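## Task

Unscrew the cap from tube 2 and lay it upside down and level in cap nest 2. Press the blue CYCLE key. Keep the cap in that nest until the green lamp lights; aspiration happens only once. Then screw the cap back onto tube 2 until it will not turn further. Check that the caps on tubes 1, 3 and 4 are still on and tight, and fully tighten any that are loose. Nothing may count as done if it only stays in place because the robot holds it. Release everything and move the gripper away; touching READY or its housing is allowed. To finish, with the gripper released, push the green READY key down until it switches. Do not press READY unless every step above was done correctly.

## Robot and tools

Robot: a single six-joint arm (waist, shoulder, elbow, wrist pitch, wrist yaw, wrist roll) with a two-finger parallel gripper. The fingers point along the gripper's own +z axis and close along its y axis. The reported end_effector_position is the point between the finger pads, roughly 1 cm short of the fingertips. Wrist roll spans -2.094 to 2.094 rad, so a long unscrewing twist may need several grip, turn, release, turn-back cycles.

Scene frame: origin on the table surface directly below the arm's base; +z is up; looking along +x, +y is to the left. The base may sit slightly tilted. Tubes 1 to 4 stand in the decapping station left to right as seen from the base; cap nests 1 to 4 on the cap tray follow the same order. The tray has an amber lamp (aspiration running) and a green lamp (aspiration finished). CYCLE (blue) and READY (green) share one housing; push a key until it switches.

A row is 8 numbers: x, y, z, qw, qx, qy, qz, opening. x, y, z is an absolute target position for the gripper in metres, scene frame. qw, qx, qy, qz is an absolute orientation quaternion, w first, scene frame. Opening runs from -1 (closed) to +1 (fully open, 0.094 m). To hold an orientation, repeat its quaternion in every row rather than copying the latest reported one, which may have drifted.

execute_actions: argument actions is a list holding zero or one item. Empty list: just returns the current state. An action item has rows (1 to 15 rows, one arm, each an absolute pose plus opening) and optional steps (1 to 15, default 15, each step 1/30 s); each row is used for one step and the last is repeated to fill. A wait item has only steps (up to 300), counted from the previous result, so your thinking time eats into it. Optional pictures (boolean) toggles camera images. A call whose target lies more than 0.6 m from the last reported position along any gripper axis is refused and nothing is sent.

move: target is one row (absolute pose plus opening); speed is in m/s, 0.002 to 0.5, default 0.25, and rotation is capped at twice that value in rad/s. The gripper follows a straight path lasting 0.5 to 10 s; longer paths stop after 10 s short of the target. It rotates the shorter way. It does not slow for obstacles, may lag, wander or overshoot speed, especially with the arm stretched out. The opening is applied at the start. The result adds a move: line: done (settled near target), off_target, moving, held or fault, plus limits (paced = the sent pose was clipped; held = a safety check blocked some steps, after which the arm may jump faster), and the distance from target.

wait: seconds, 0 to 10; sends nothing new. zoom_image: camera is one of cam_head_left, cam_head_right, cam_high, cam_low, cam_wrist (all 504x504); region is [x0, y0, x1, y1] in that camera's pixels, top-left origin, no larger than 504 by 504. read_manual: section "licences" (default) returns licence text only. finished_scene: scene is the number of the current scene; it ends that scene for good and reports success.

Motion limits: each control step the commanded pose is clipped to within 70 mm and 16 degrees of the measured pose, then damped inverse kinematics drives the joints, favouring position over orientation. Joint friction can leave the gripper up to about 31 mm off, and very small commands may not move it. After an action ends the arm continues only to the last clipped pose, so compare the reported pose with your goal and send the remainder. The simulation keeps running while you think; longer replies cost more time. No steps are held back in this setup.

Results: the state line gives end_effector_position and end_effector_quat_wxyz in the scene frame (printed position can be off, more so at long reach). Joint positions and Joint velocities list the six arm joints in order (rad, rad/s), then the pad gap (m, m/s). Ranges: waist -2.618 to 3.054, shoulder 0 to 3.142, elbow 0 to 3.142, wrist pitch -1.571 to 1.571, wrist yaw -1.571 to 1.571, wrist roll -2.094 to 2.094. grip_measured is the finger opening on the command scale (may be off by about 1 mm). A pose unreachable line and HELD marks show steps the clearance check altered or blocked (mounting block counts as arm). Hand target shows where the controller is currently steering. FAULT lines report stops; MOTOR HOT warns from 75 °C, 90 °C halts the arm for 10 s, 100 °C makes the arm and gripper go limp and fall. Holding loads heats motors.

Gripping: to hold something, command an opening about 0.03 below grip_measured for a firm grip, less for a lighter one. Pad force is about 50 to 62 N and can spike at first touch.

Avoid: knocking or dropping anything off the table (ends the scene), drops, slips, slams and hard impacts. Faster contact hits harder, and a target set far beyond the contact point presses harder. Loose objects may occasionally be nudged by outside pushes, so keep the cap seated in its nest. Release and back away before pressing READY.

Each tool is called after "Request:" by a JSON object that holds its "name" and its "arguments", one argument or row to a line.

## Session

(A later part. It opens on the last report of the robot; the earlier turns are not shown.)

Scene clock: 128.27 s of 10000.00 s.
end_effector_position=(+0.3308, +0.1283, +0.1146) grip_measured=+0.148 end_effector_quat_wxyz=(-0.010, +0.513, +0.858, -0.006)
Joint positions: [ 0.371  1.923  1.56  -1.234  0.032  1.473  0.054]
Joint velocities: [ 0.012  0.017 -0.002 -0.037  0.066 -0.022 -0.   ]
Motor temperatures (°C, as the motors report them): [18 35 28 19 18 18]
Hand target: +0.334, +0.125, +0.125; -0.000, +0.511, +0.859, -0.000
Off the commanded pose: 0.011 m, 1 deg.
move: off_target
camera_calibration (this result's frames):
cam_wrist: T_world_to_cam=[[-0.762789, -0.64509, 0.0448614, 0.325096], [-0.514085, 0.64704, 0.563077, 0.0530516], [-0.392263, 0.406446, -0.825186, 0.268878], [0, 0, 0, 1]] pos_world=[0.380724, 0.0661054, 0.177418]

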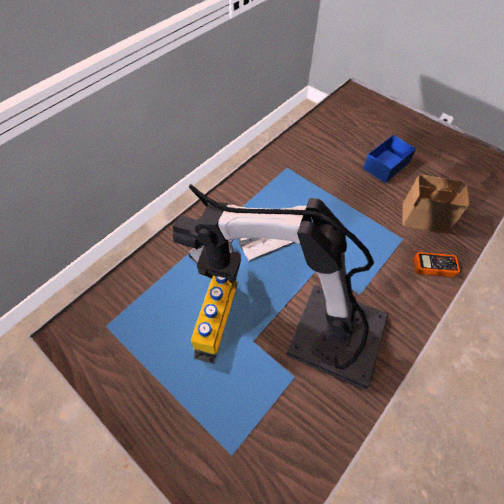

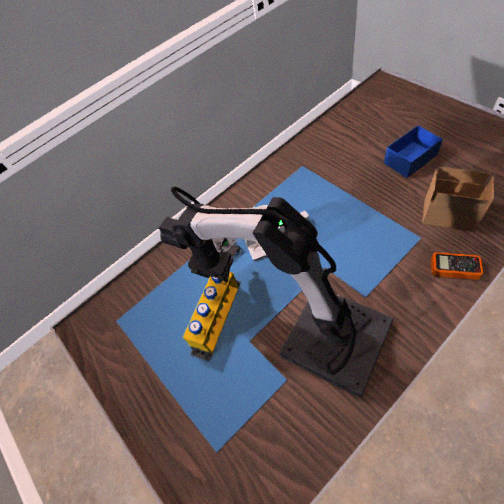

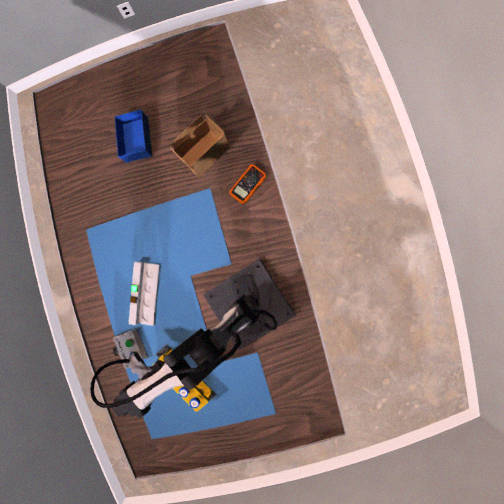

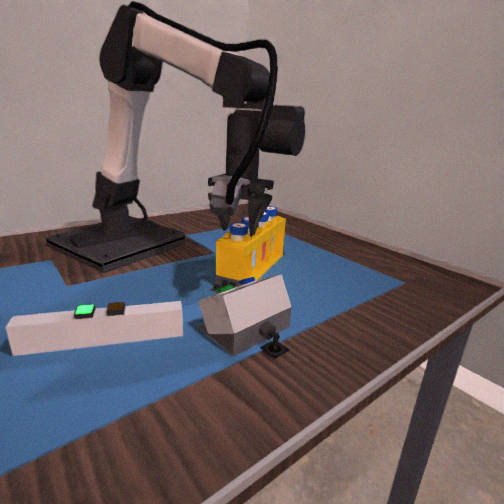

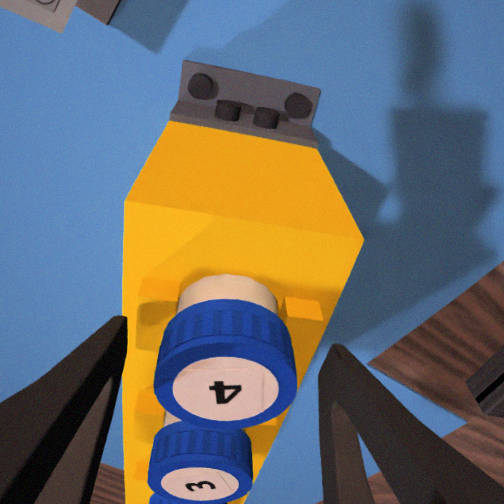

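Request:
{"name": "move", "arguments": {
  "target": [0.3315,0.1288,0.117,0,0.5113,0.8594,0,-0.345]
}}

Request:
{"name": "move", "arguments": {
  "target": [0.3315,0.1288,0.115,0,0.6947,0.7193,0,-0.345],
  "speed": 0.3
}}

Scene clock: 129.47 s of 10000.00 s.
end_effector_position=(+0.3314, +0.1286, +0.1146) grip_measured=-0.306 end_effector_quat_wxyz=(-0.009, +0.512, +0.859, -0.005)
Joint positions: [ 0.371  1.923  1.56  -1.231  0.032  1.472  0.033]
Joint velocities: [ 0.007 -0.002 -0.002 -0.037 -0.022 -0.066 -0.   ]
Motor temperatures (°C, as the motors report them): [18 36 28 19 18 18]
Hand target: +0.332, +0.129, +0.117; -0.000, +0.511, +0.859, -0.000
Off the commanded pose: 0.002 m, 1 deg.
move: done
camera_calibration (this result's frames):
cam_wrist: T_world_to_cam=[[-0.762471, -0.645645, 0.0421949, 0.326013], [-0.515807, 0.64592, 0.562788, 0.0539018], [-0.390615, 0.407345, -0.825524, 0.268345], [0, 0, 0, 1]] pos_world=[0.381198, 0.0663637, 0.177434]

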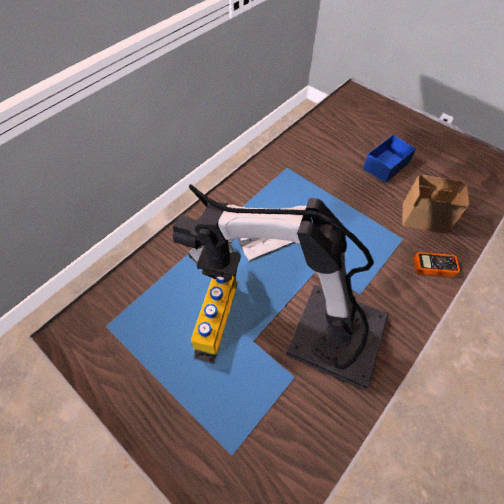

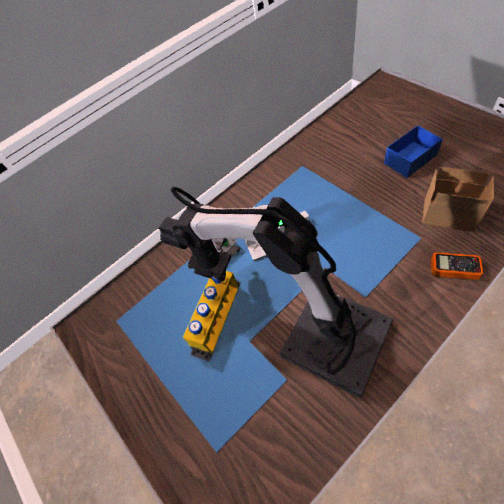

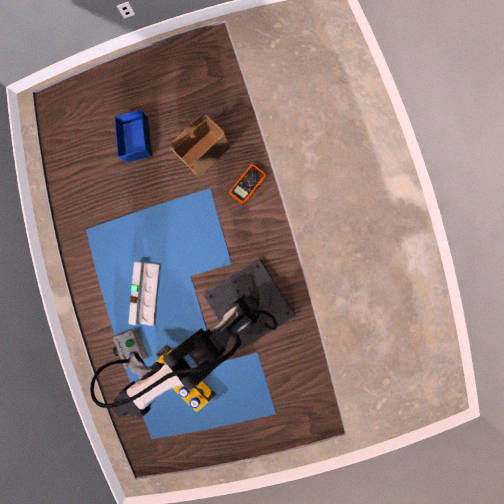

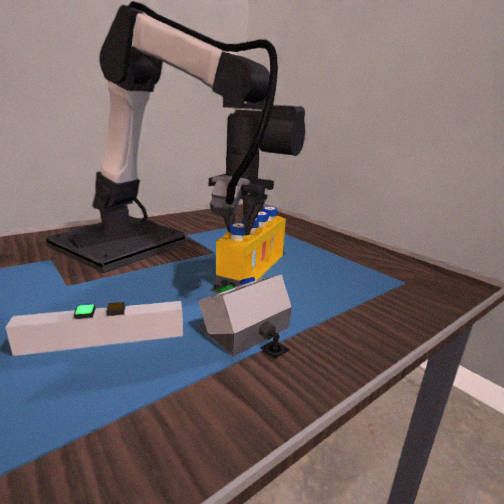

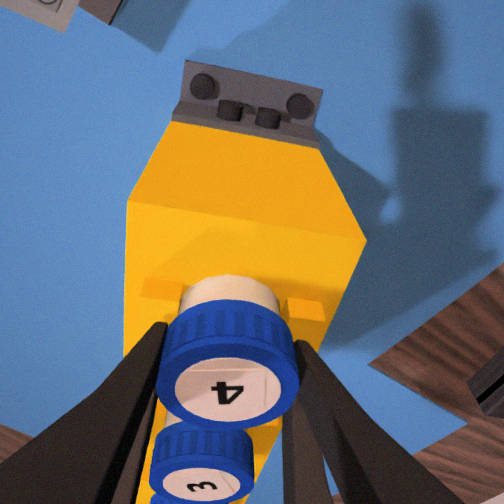

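Scene clock: 130.80 s of 10000.00 s.
end_effector_position=(+0.3314, +0.1300, +0.1143) grip_measured=-0.307 end_effector_quat_wxyz=(-0.006, +0.650, +0.760, -0.006)
Joint positions: [ 0.376  1.923  1.559 -1.228  0.034  1.817  0.033]
Joint velocities: [ 0.007 -0.002  0.007  0.081 -0.007 -0.022 -0.   ]
Motor temperatures (°C, as the motors report them): [18 36 28 19 18 18]
Hand target: +0.332, +0.129, +0.115; -0.002, +0.693, +0.721, -0.000
Off the commanded pose: 0.001 m, 7 deg.
move: off_target
camera_calibration (this result's frames):
cam_wrist: T_world_to_cam=[[-0.934175, -0.354166, 0.0433867, 0.345802], [-0.271958, 0.785447, 0.555979, -0.045013], [-0.230987, 0.507582, -0.830063, 0.202189], [0, 0, 0, 1]] pos_world=[0.357501, 0.0551989, 0.177853]

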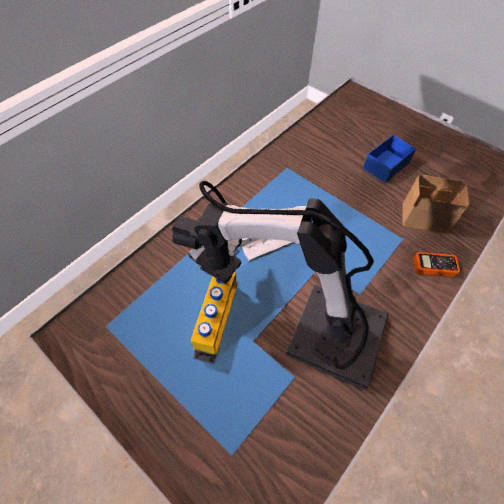

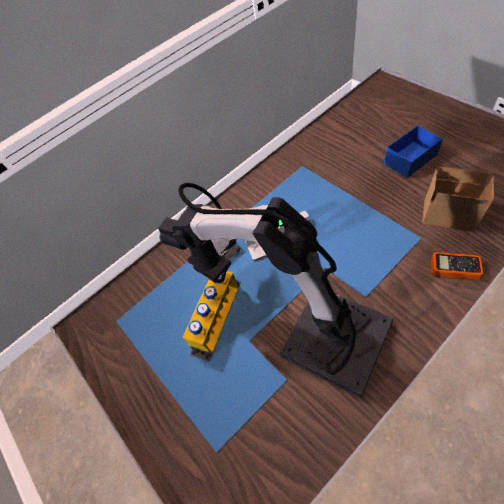

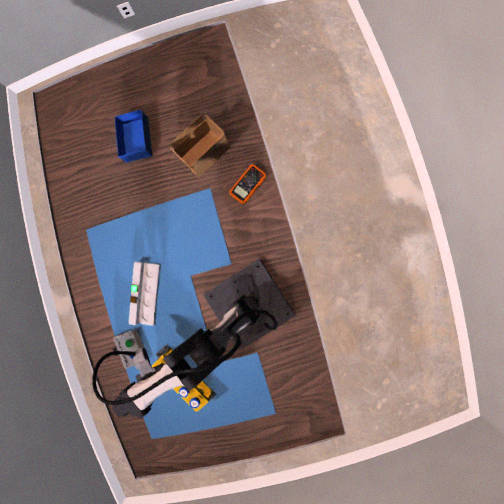

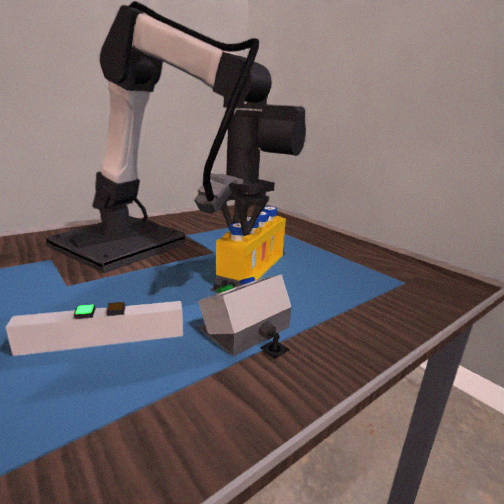

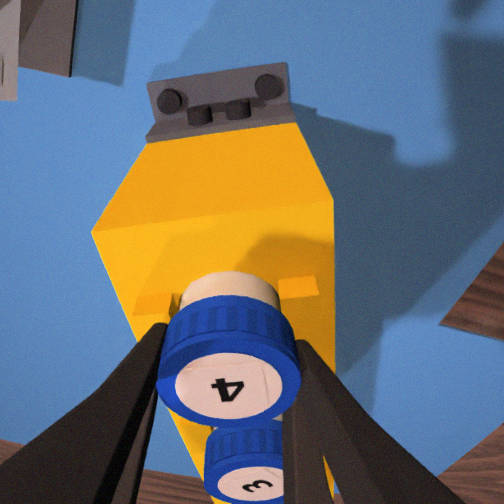

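All tight.

Request:
{"name": "move", "arguments": {
  "target": [0.3314,0.13,0.115,0,0.65,0.76,0,0.0]
}}

Request:
{"name": "move", "arguments": {
  "target": [0.3314,0.13,0.165,0,0.65,0.76,0,0.0],
  "speed": 0.15
}}

Request:
{"name": "move", "arguments": {
  "target": [0.424,0.021,0.125,0.2160,-0.0535,0.9748,0.0119,-1],
  "speed": 0.3
}}

Request:
{"name": "move", "arguments": {
  "target": [0.447,0.0265,0.052,0.2160,-0.0535,0.9748,0.0119,-1],
  "speed": 0.04
}}

Scene clock: 133.07 s of 10000.00 s.
end_effector_position=(+0.3324, +0.1306, +0.1143) grip_measured=-0.002 end_effector_quat_wxyz=(-0.006, +0.650, +0.760, -0.004)
Joint positions: [ 0.376  1.923  1.559 -1.223  0.033  1.816  0.047]
Joint velocities: [-0.002 -0.007 -0.002  0.007 -0.037 -0.051  0.002]
Motor temperatures (°C, as the motors report them): [18 36 28 19 18 18]
Hand target: +0.331, +0.130, +0.115; -0.000, +0.650, +0.760, -0.000
Off the commanded pose: 0.001 m, 1 deg.
move: done
camera_calibration (this result's frames):
cam_wrist: T_world_to_cam=[[-0.93427, -0.354443, 0.0388465, 0.347507], [-0.274283, 0.78401, 0.556863, -0.0443169], [-0.227832, 0.509605, -0.829696, 0.200766], [0, 0, 0, 1]] pos_world=[0.358251, 0.0556052, 0.177753]

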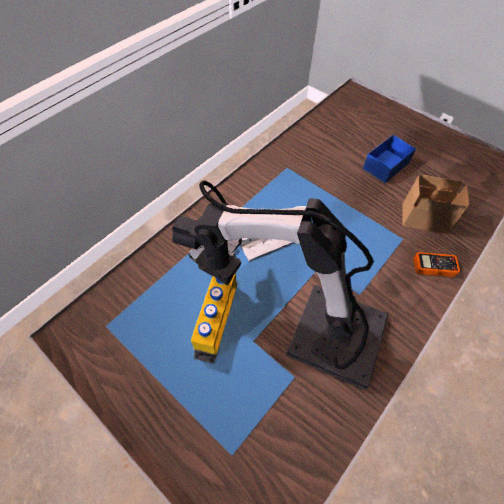

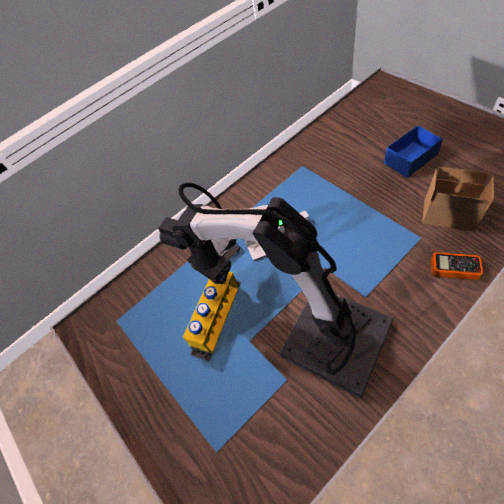

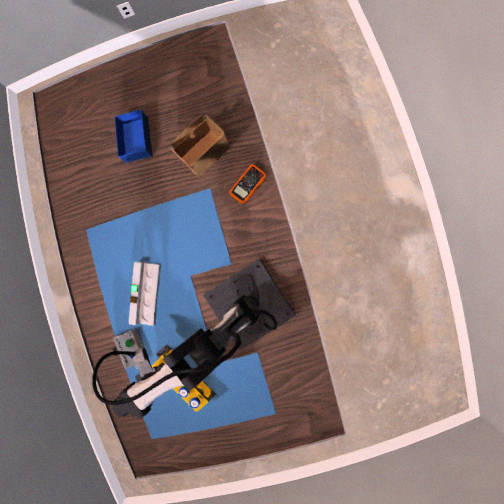

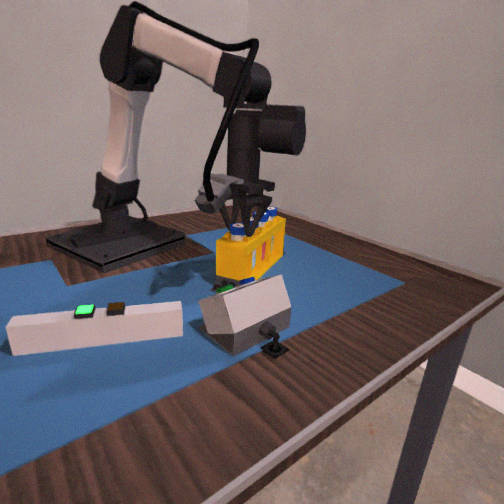

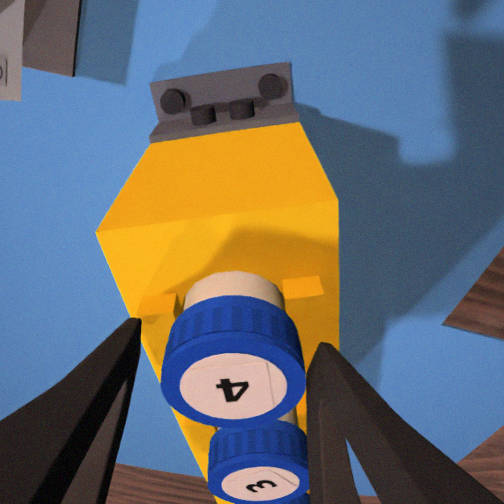

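Scene clock: 134.07 s of 10000.00 s.
end_effector_position=(+0.3327, +0.1289, +0.1548) grip_measured=-0.002 end_effector_quat_wxyz=(-0.008, +0.650, +0.760, -0.007)
Joint positions: [ 0.376  1.923  1.72  -1.392  0.033  1.816  0.047]
Joint velocities: [ 0.002  0.002 -0.002  0.007 -0.051  0.007 -0.   ]
Motor temperatures (°C, as the motors report them): [18 36 28 19 18 18]
Hand target: +0.332, +0.130, +0.165; -0.000, +0.650, +0.760, +0.000
Off the commanded pose: 0.010 m, 1 deg.
move: done
camera_calibration (this result's frames):
cam_wrist: T_world_to_cam=[[-0.93384, -0.354611, 0.0468381, 0.344248], [-0.270432, 0.785658, 0.556425, -0.0668883], [-0.234113, 0.506945, -0.829577, 0.237632], [0, 0, 0, 1]] pos_world=[0.359017, 0.0541592, 0.218228]

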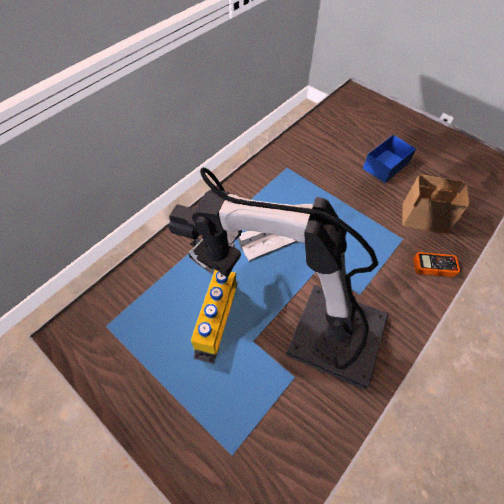

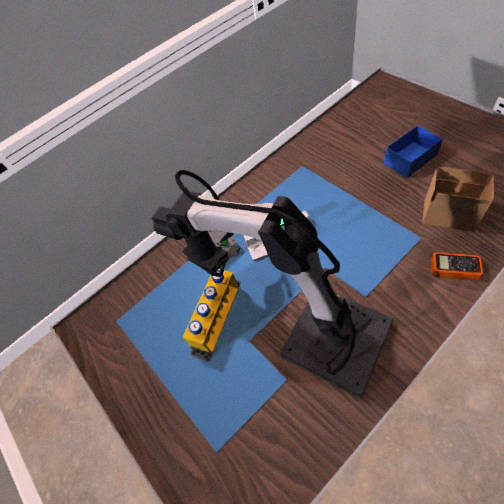

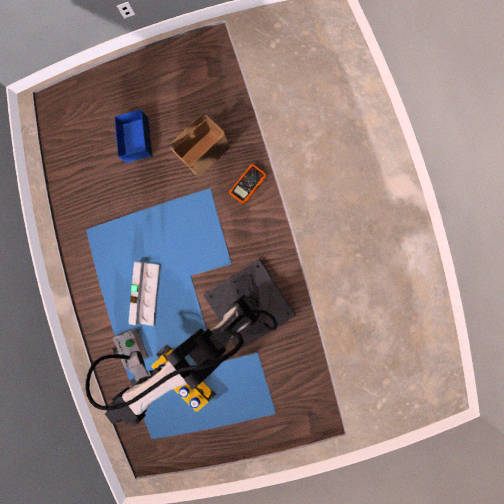

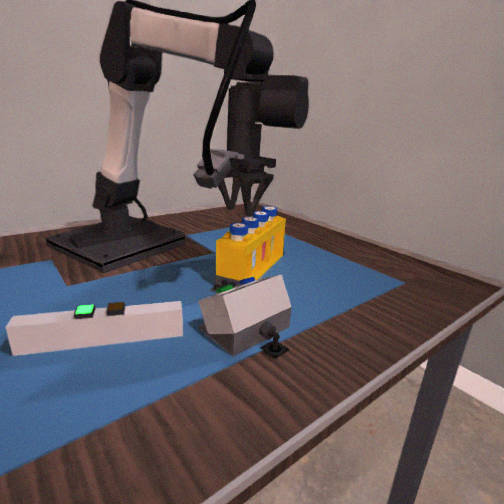

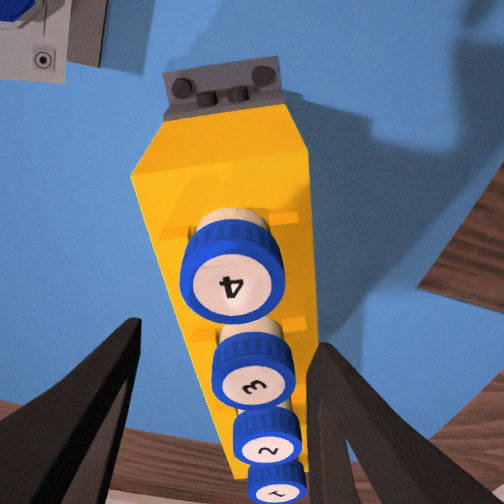

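Scene clock: 137.37 s of 10000.00 s.
end_effector_position=(+0.4238, +0.0229, +0.1189) grip_measured=-0.990 end_effector_quat_wxyz=(+0.203, -0.051, +0.978, +0.012)
Joint positions: [ 0.047  1.788  1.338 -0.702  0.021 -0.046  0.   ]
Joint velocities: [ 0.002 -0.002 -0.002  0.037 -0.037  0.022  0.001]
Motor temperatures (°C, as the motors report them): [18 36 28 19 18 18]
Hand target: +0.425, +0.021, +0.125; +0.216, -0.054, +0.975, +0.014
Off the commanded pose: 0.006 m, 2 deg.
move: done
camera_calibration (this result's frames):
cam_wrist: T_world_to_cam=[[0.27956, -0.954402, 0.104707, -0.113923], [-0.949315, -0.258442, 0.17891, 0.417511], [-0.143692, -0.149416, -0.978278, 0.277363], [0, 0, 0, 1]] pos_world=[0.468053, 0.0406167, 0.20857]

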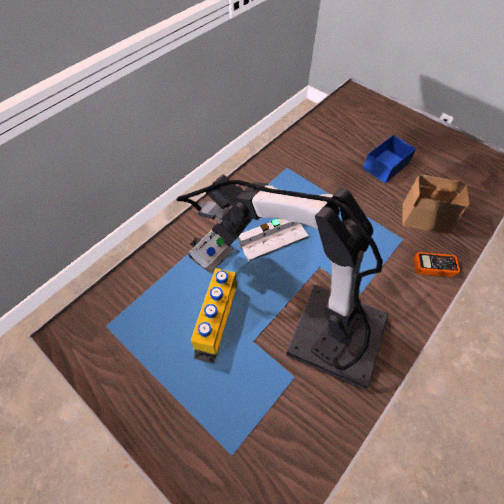

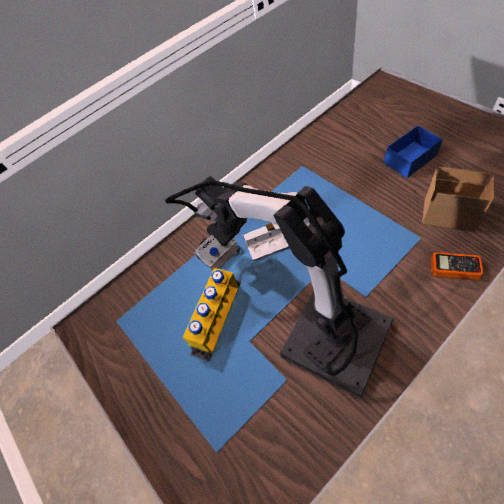

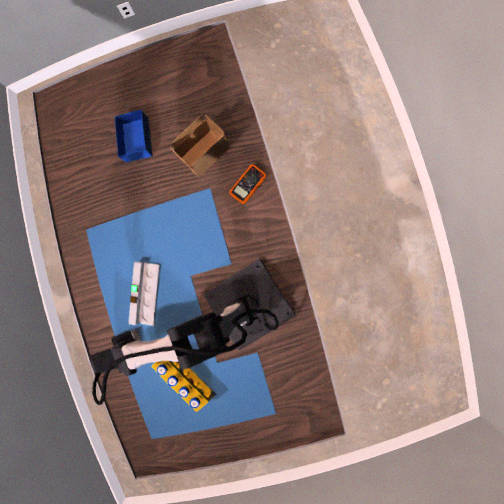

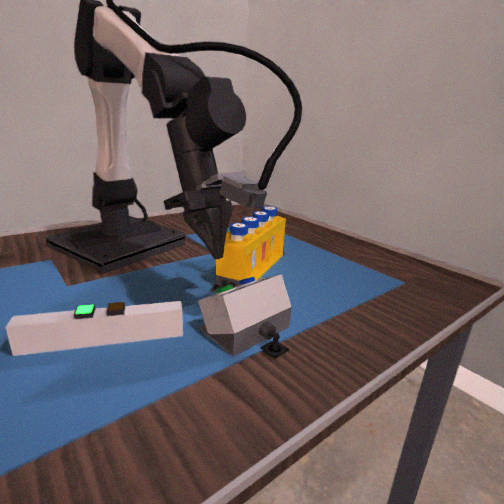

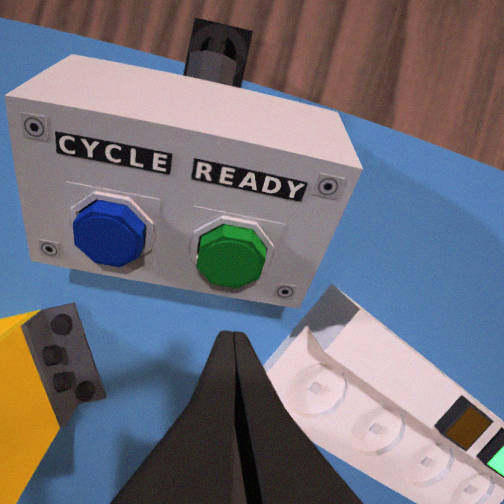

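Scene clock: 139.03 s of 10000.00 s.
end_effector_position=(+0.4397, +0.0258, +0.0746) grip_measured=-0.990 end_effector_quat_wxyz=(+0.216, -0.051, +0.975, +0.012)
Joint positions: [ 0.047  1.878  1.26  -0.508  0.021 -0.046  0.   ]
Joint velocities: [ 0.007 -0.012  0.007 -0.125 -0.037  0.022  0.001]
Motor temperatures (°C, as the motors report them): [18 36 28 19 18 18]
move: unfinished (the scene ended)
camera_calibration (this result's frames):
cam_wrist: T_world_to_cam=[[0.275861, -0.954876, 0.110055, -0.109732], [-0.953819, -0.257782, 0.154201, 0.44508], [-0.118873, -0.147511, -0.981891, 0.226024], [0, 0, 0, 1]] pos_world=[0.481665, 0.0432942, 0.165375]
The task's run has ended: the event that ends the task has happened.

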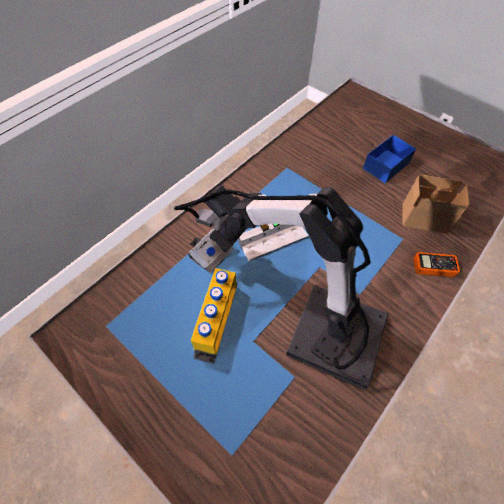

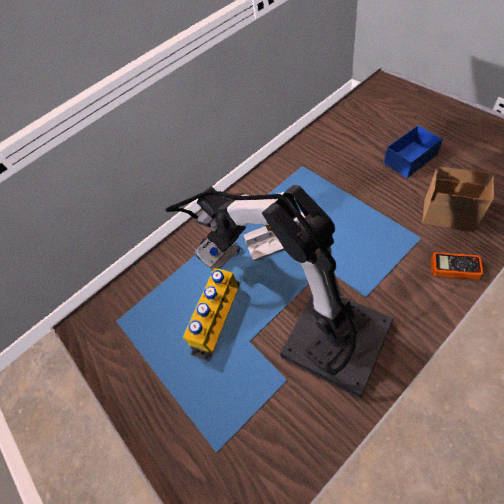

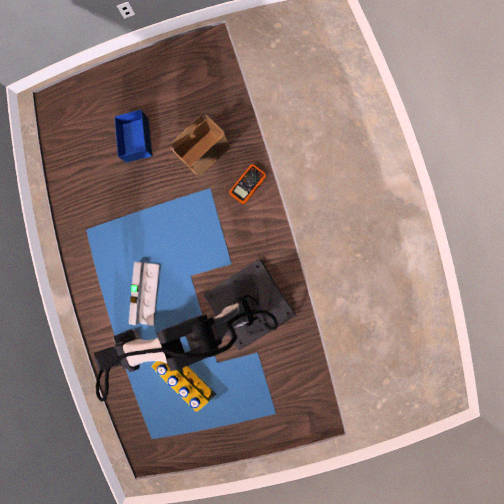

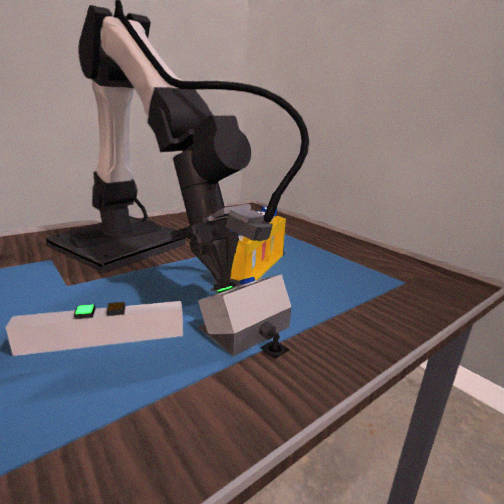

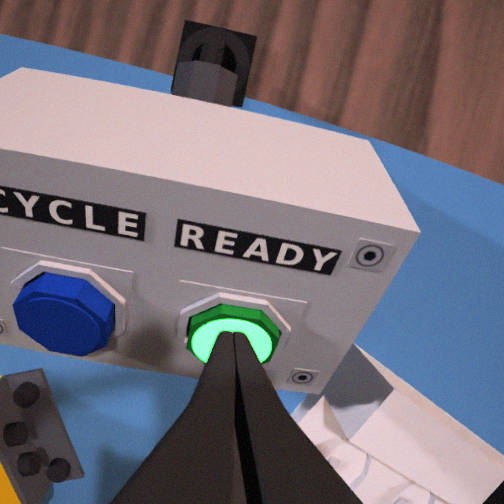

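Request:
{"name": "finished_scene", "arguments": {
  "scene": 2
}}

The scene is finished: the task was done.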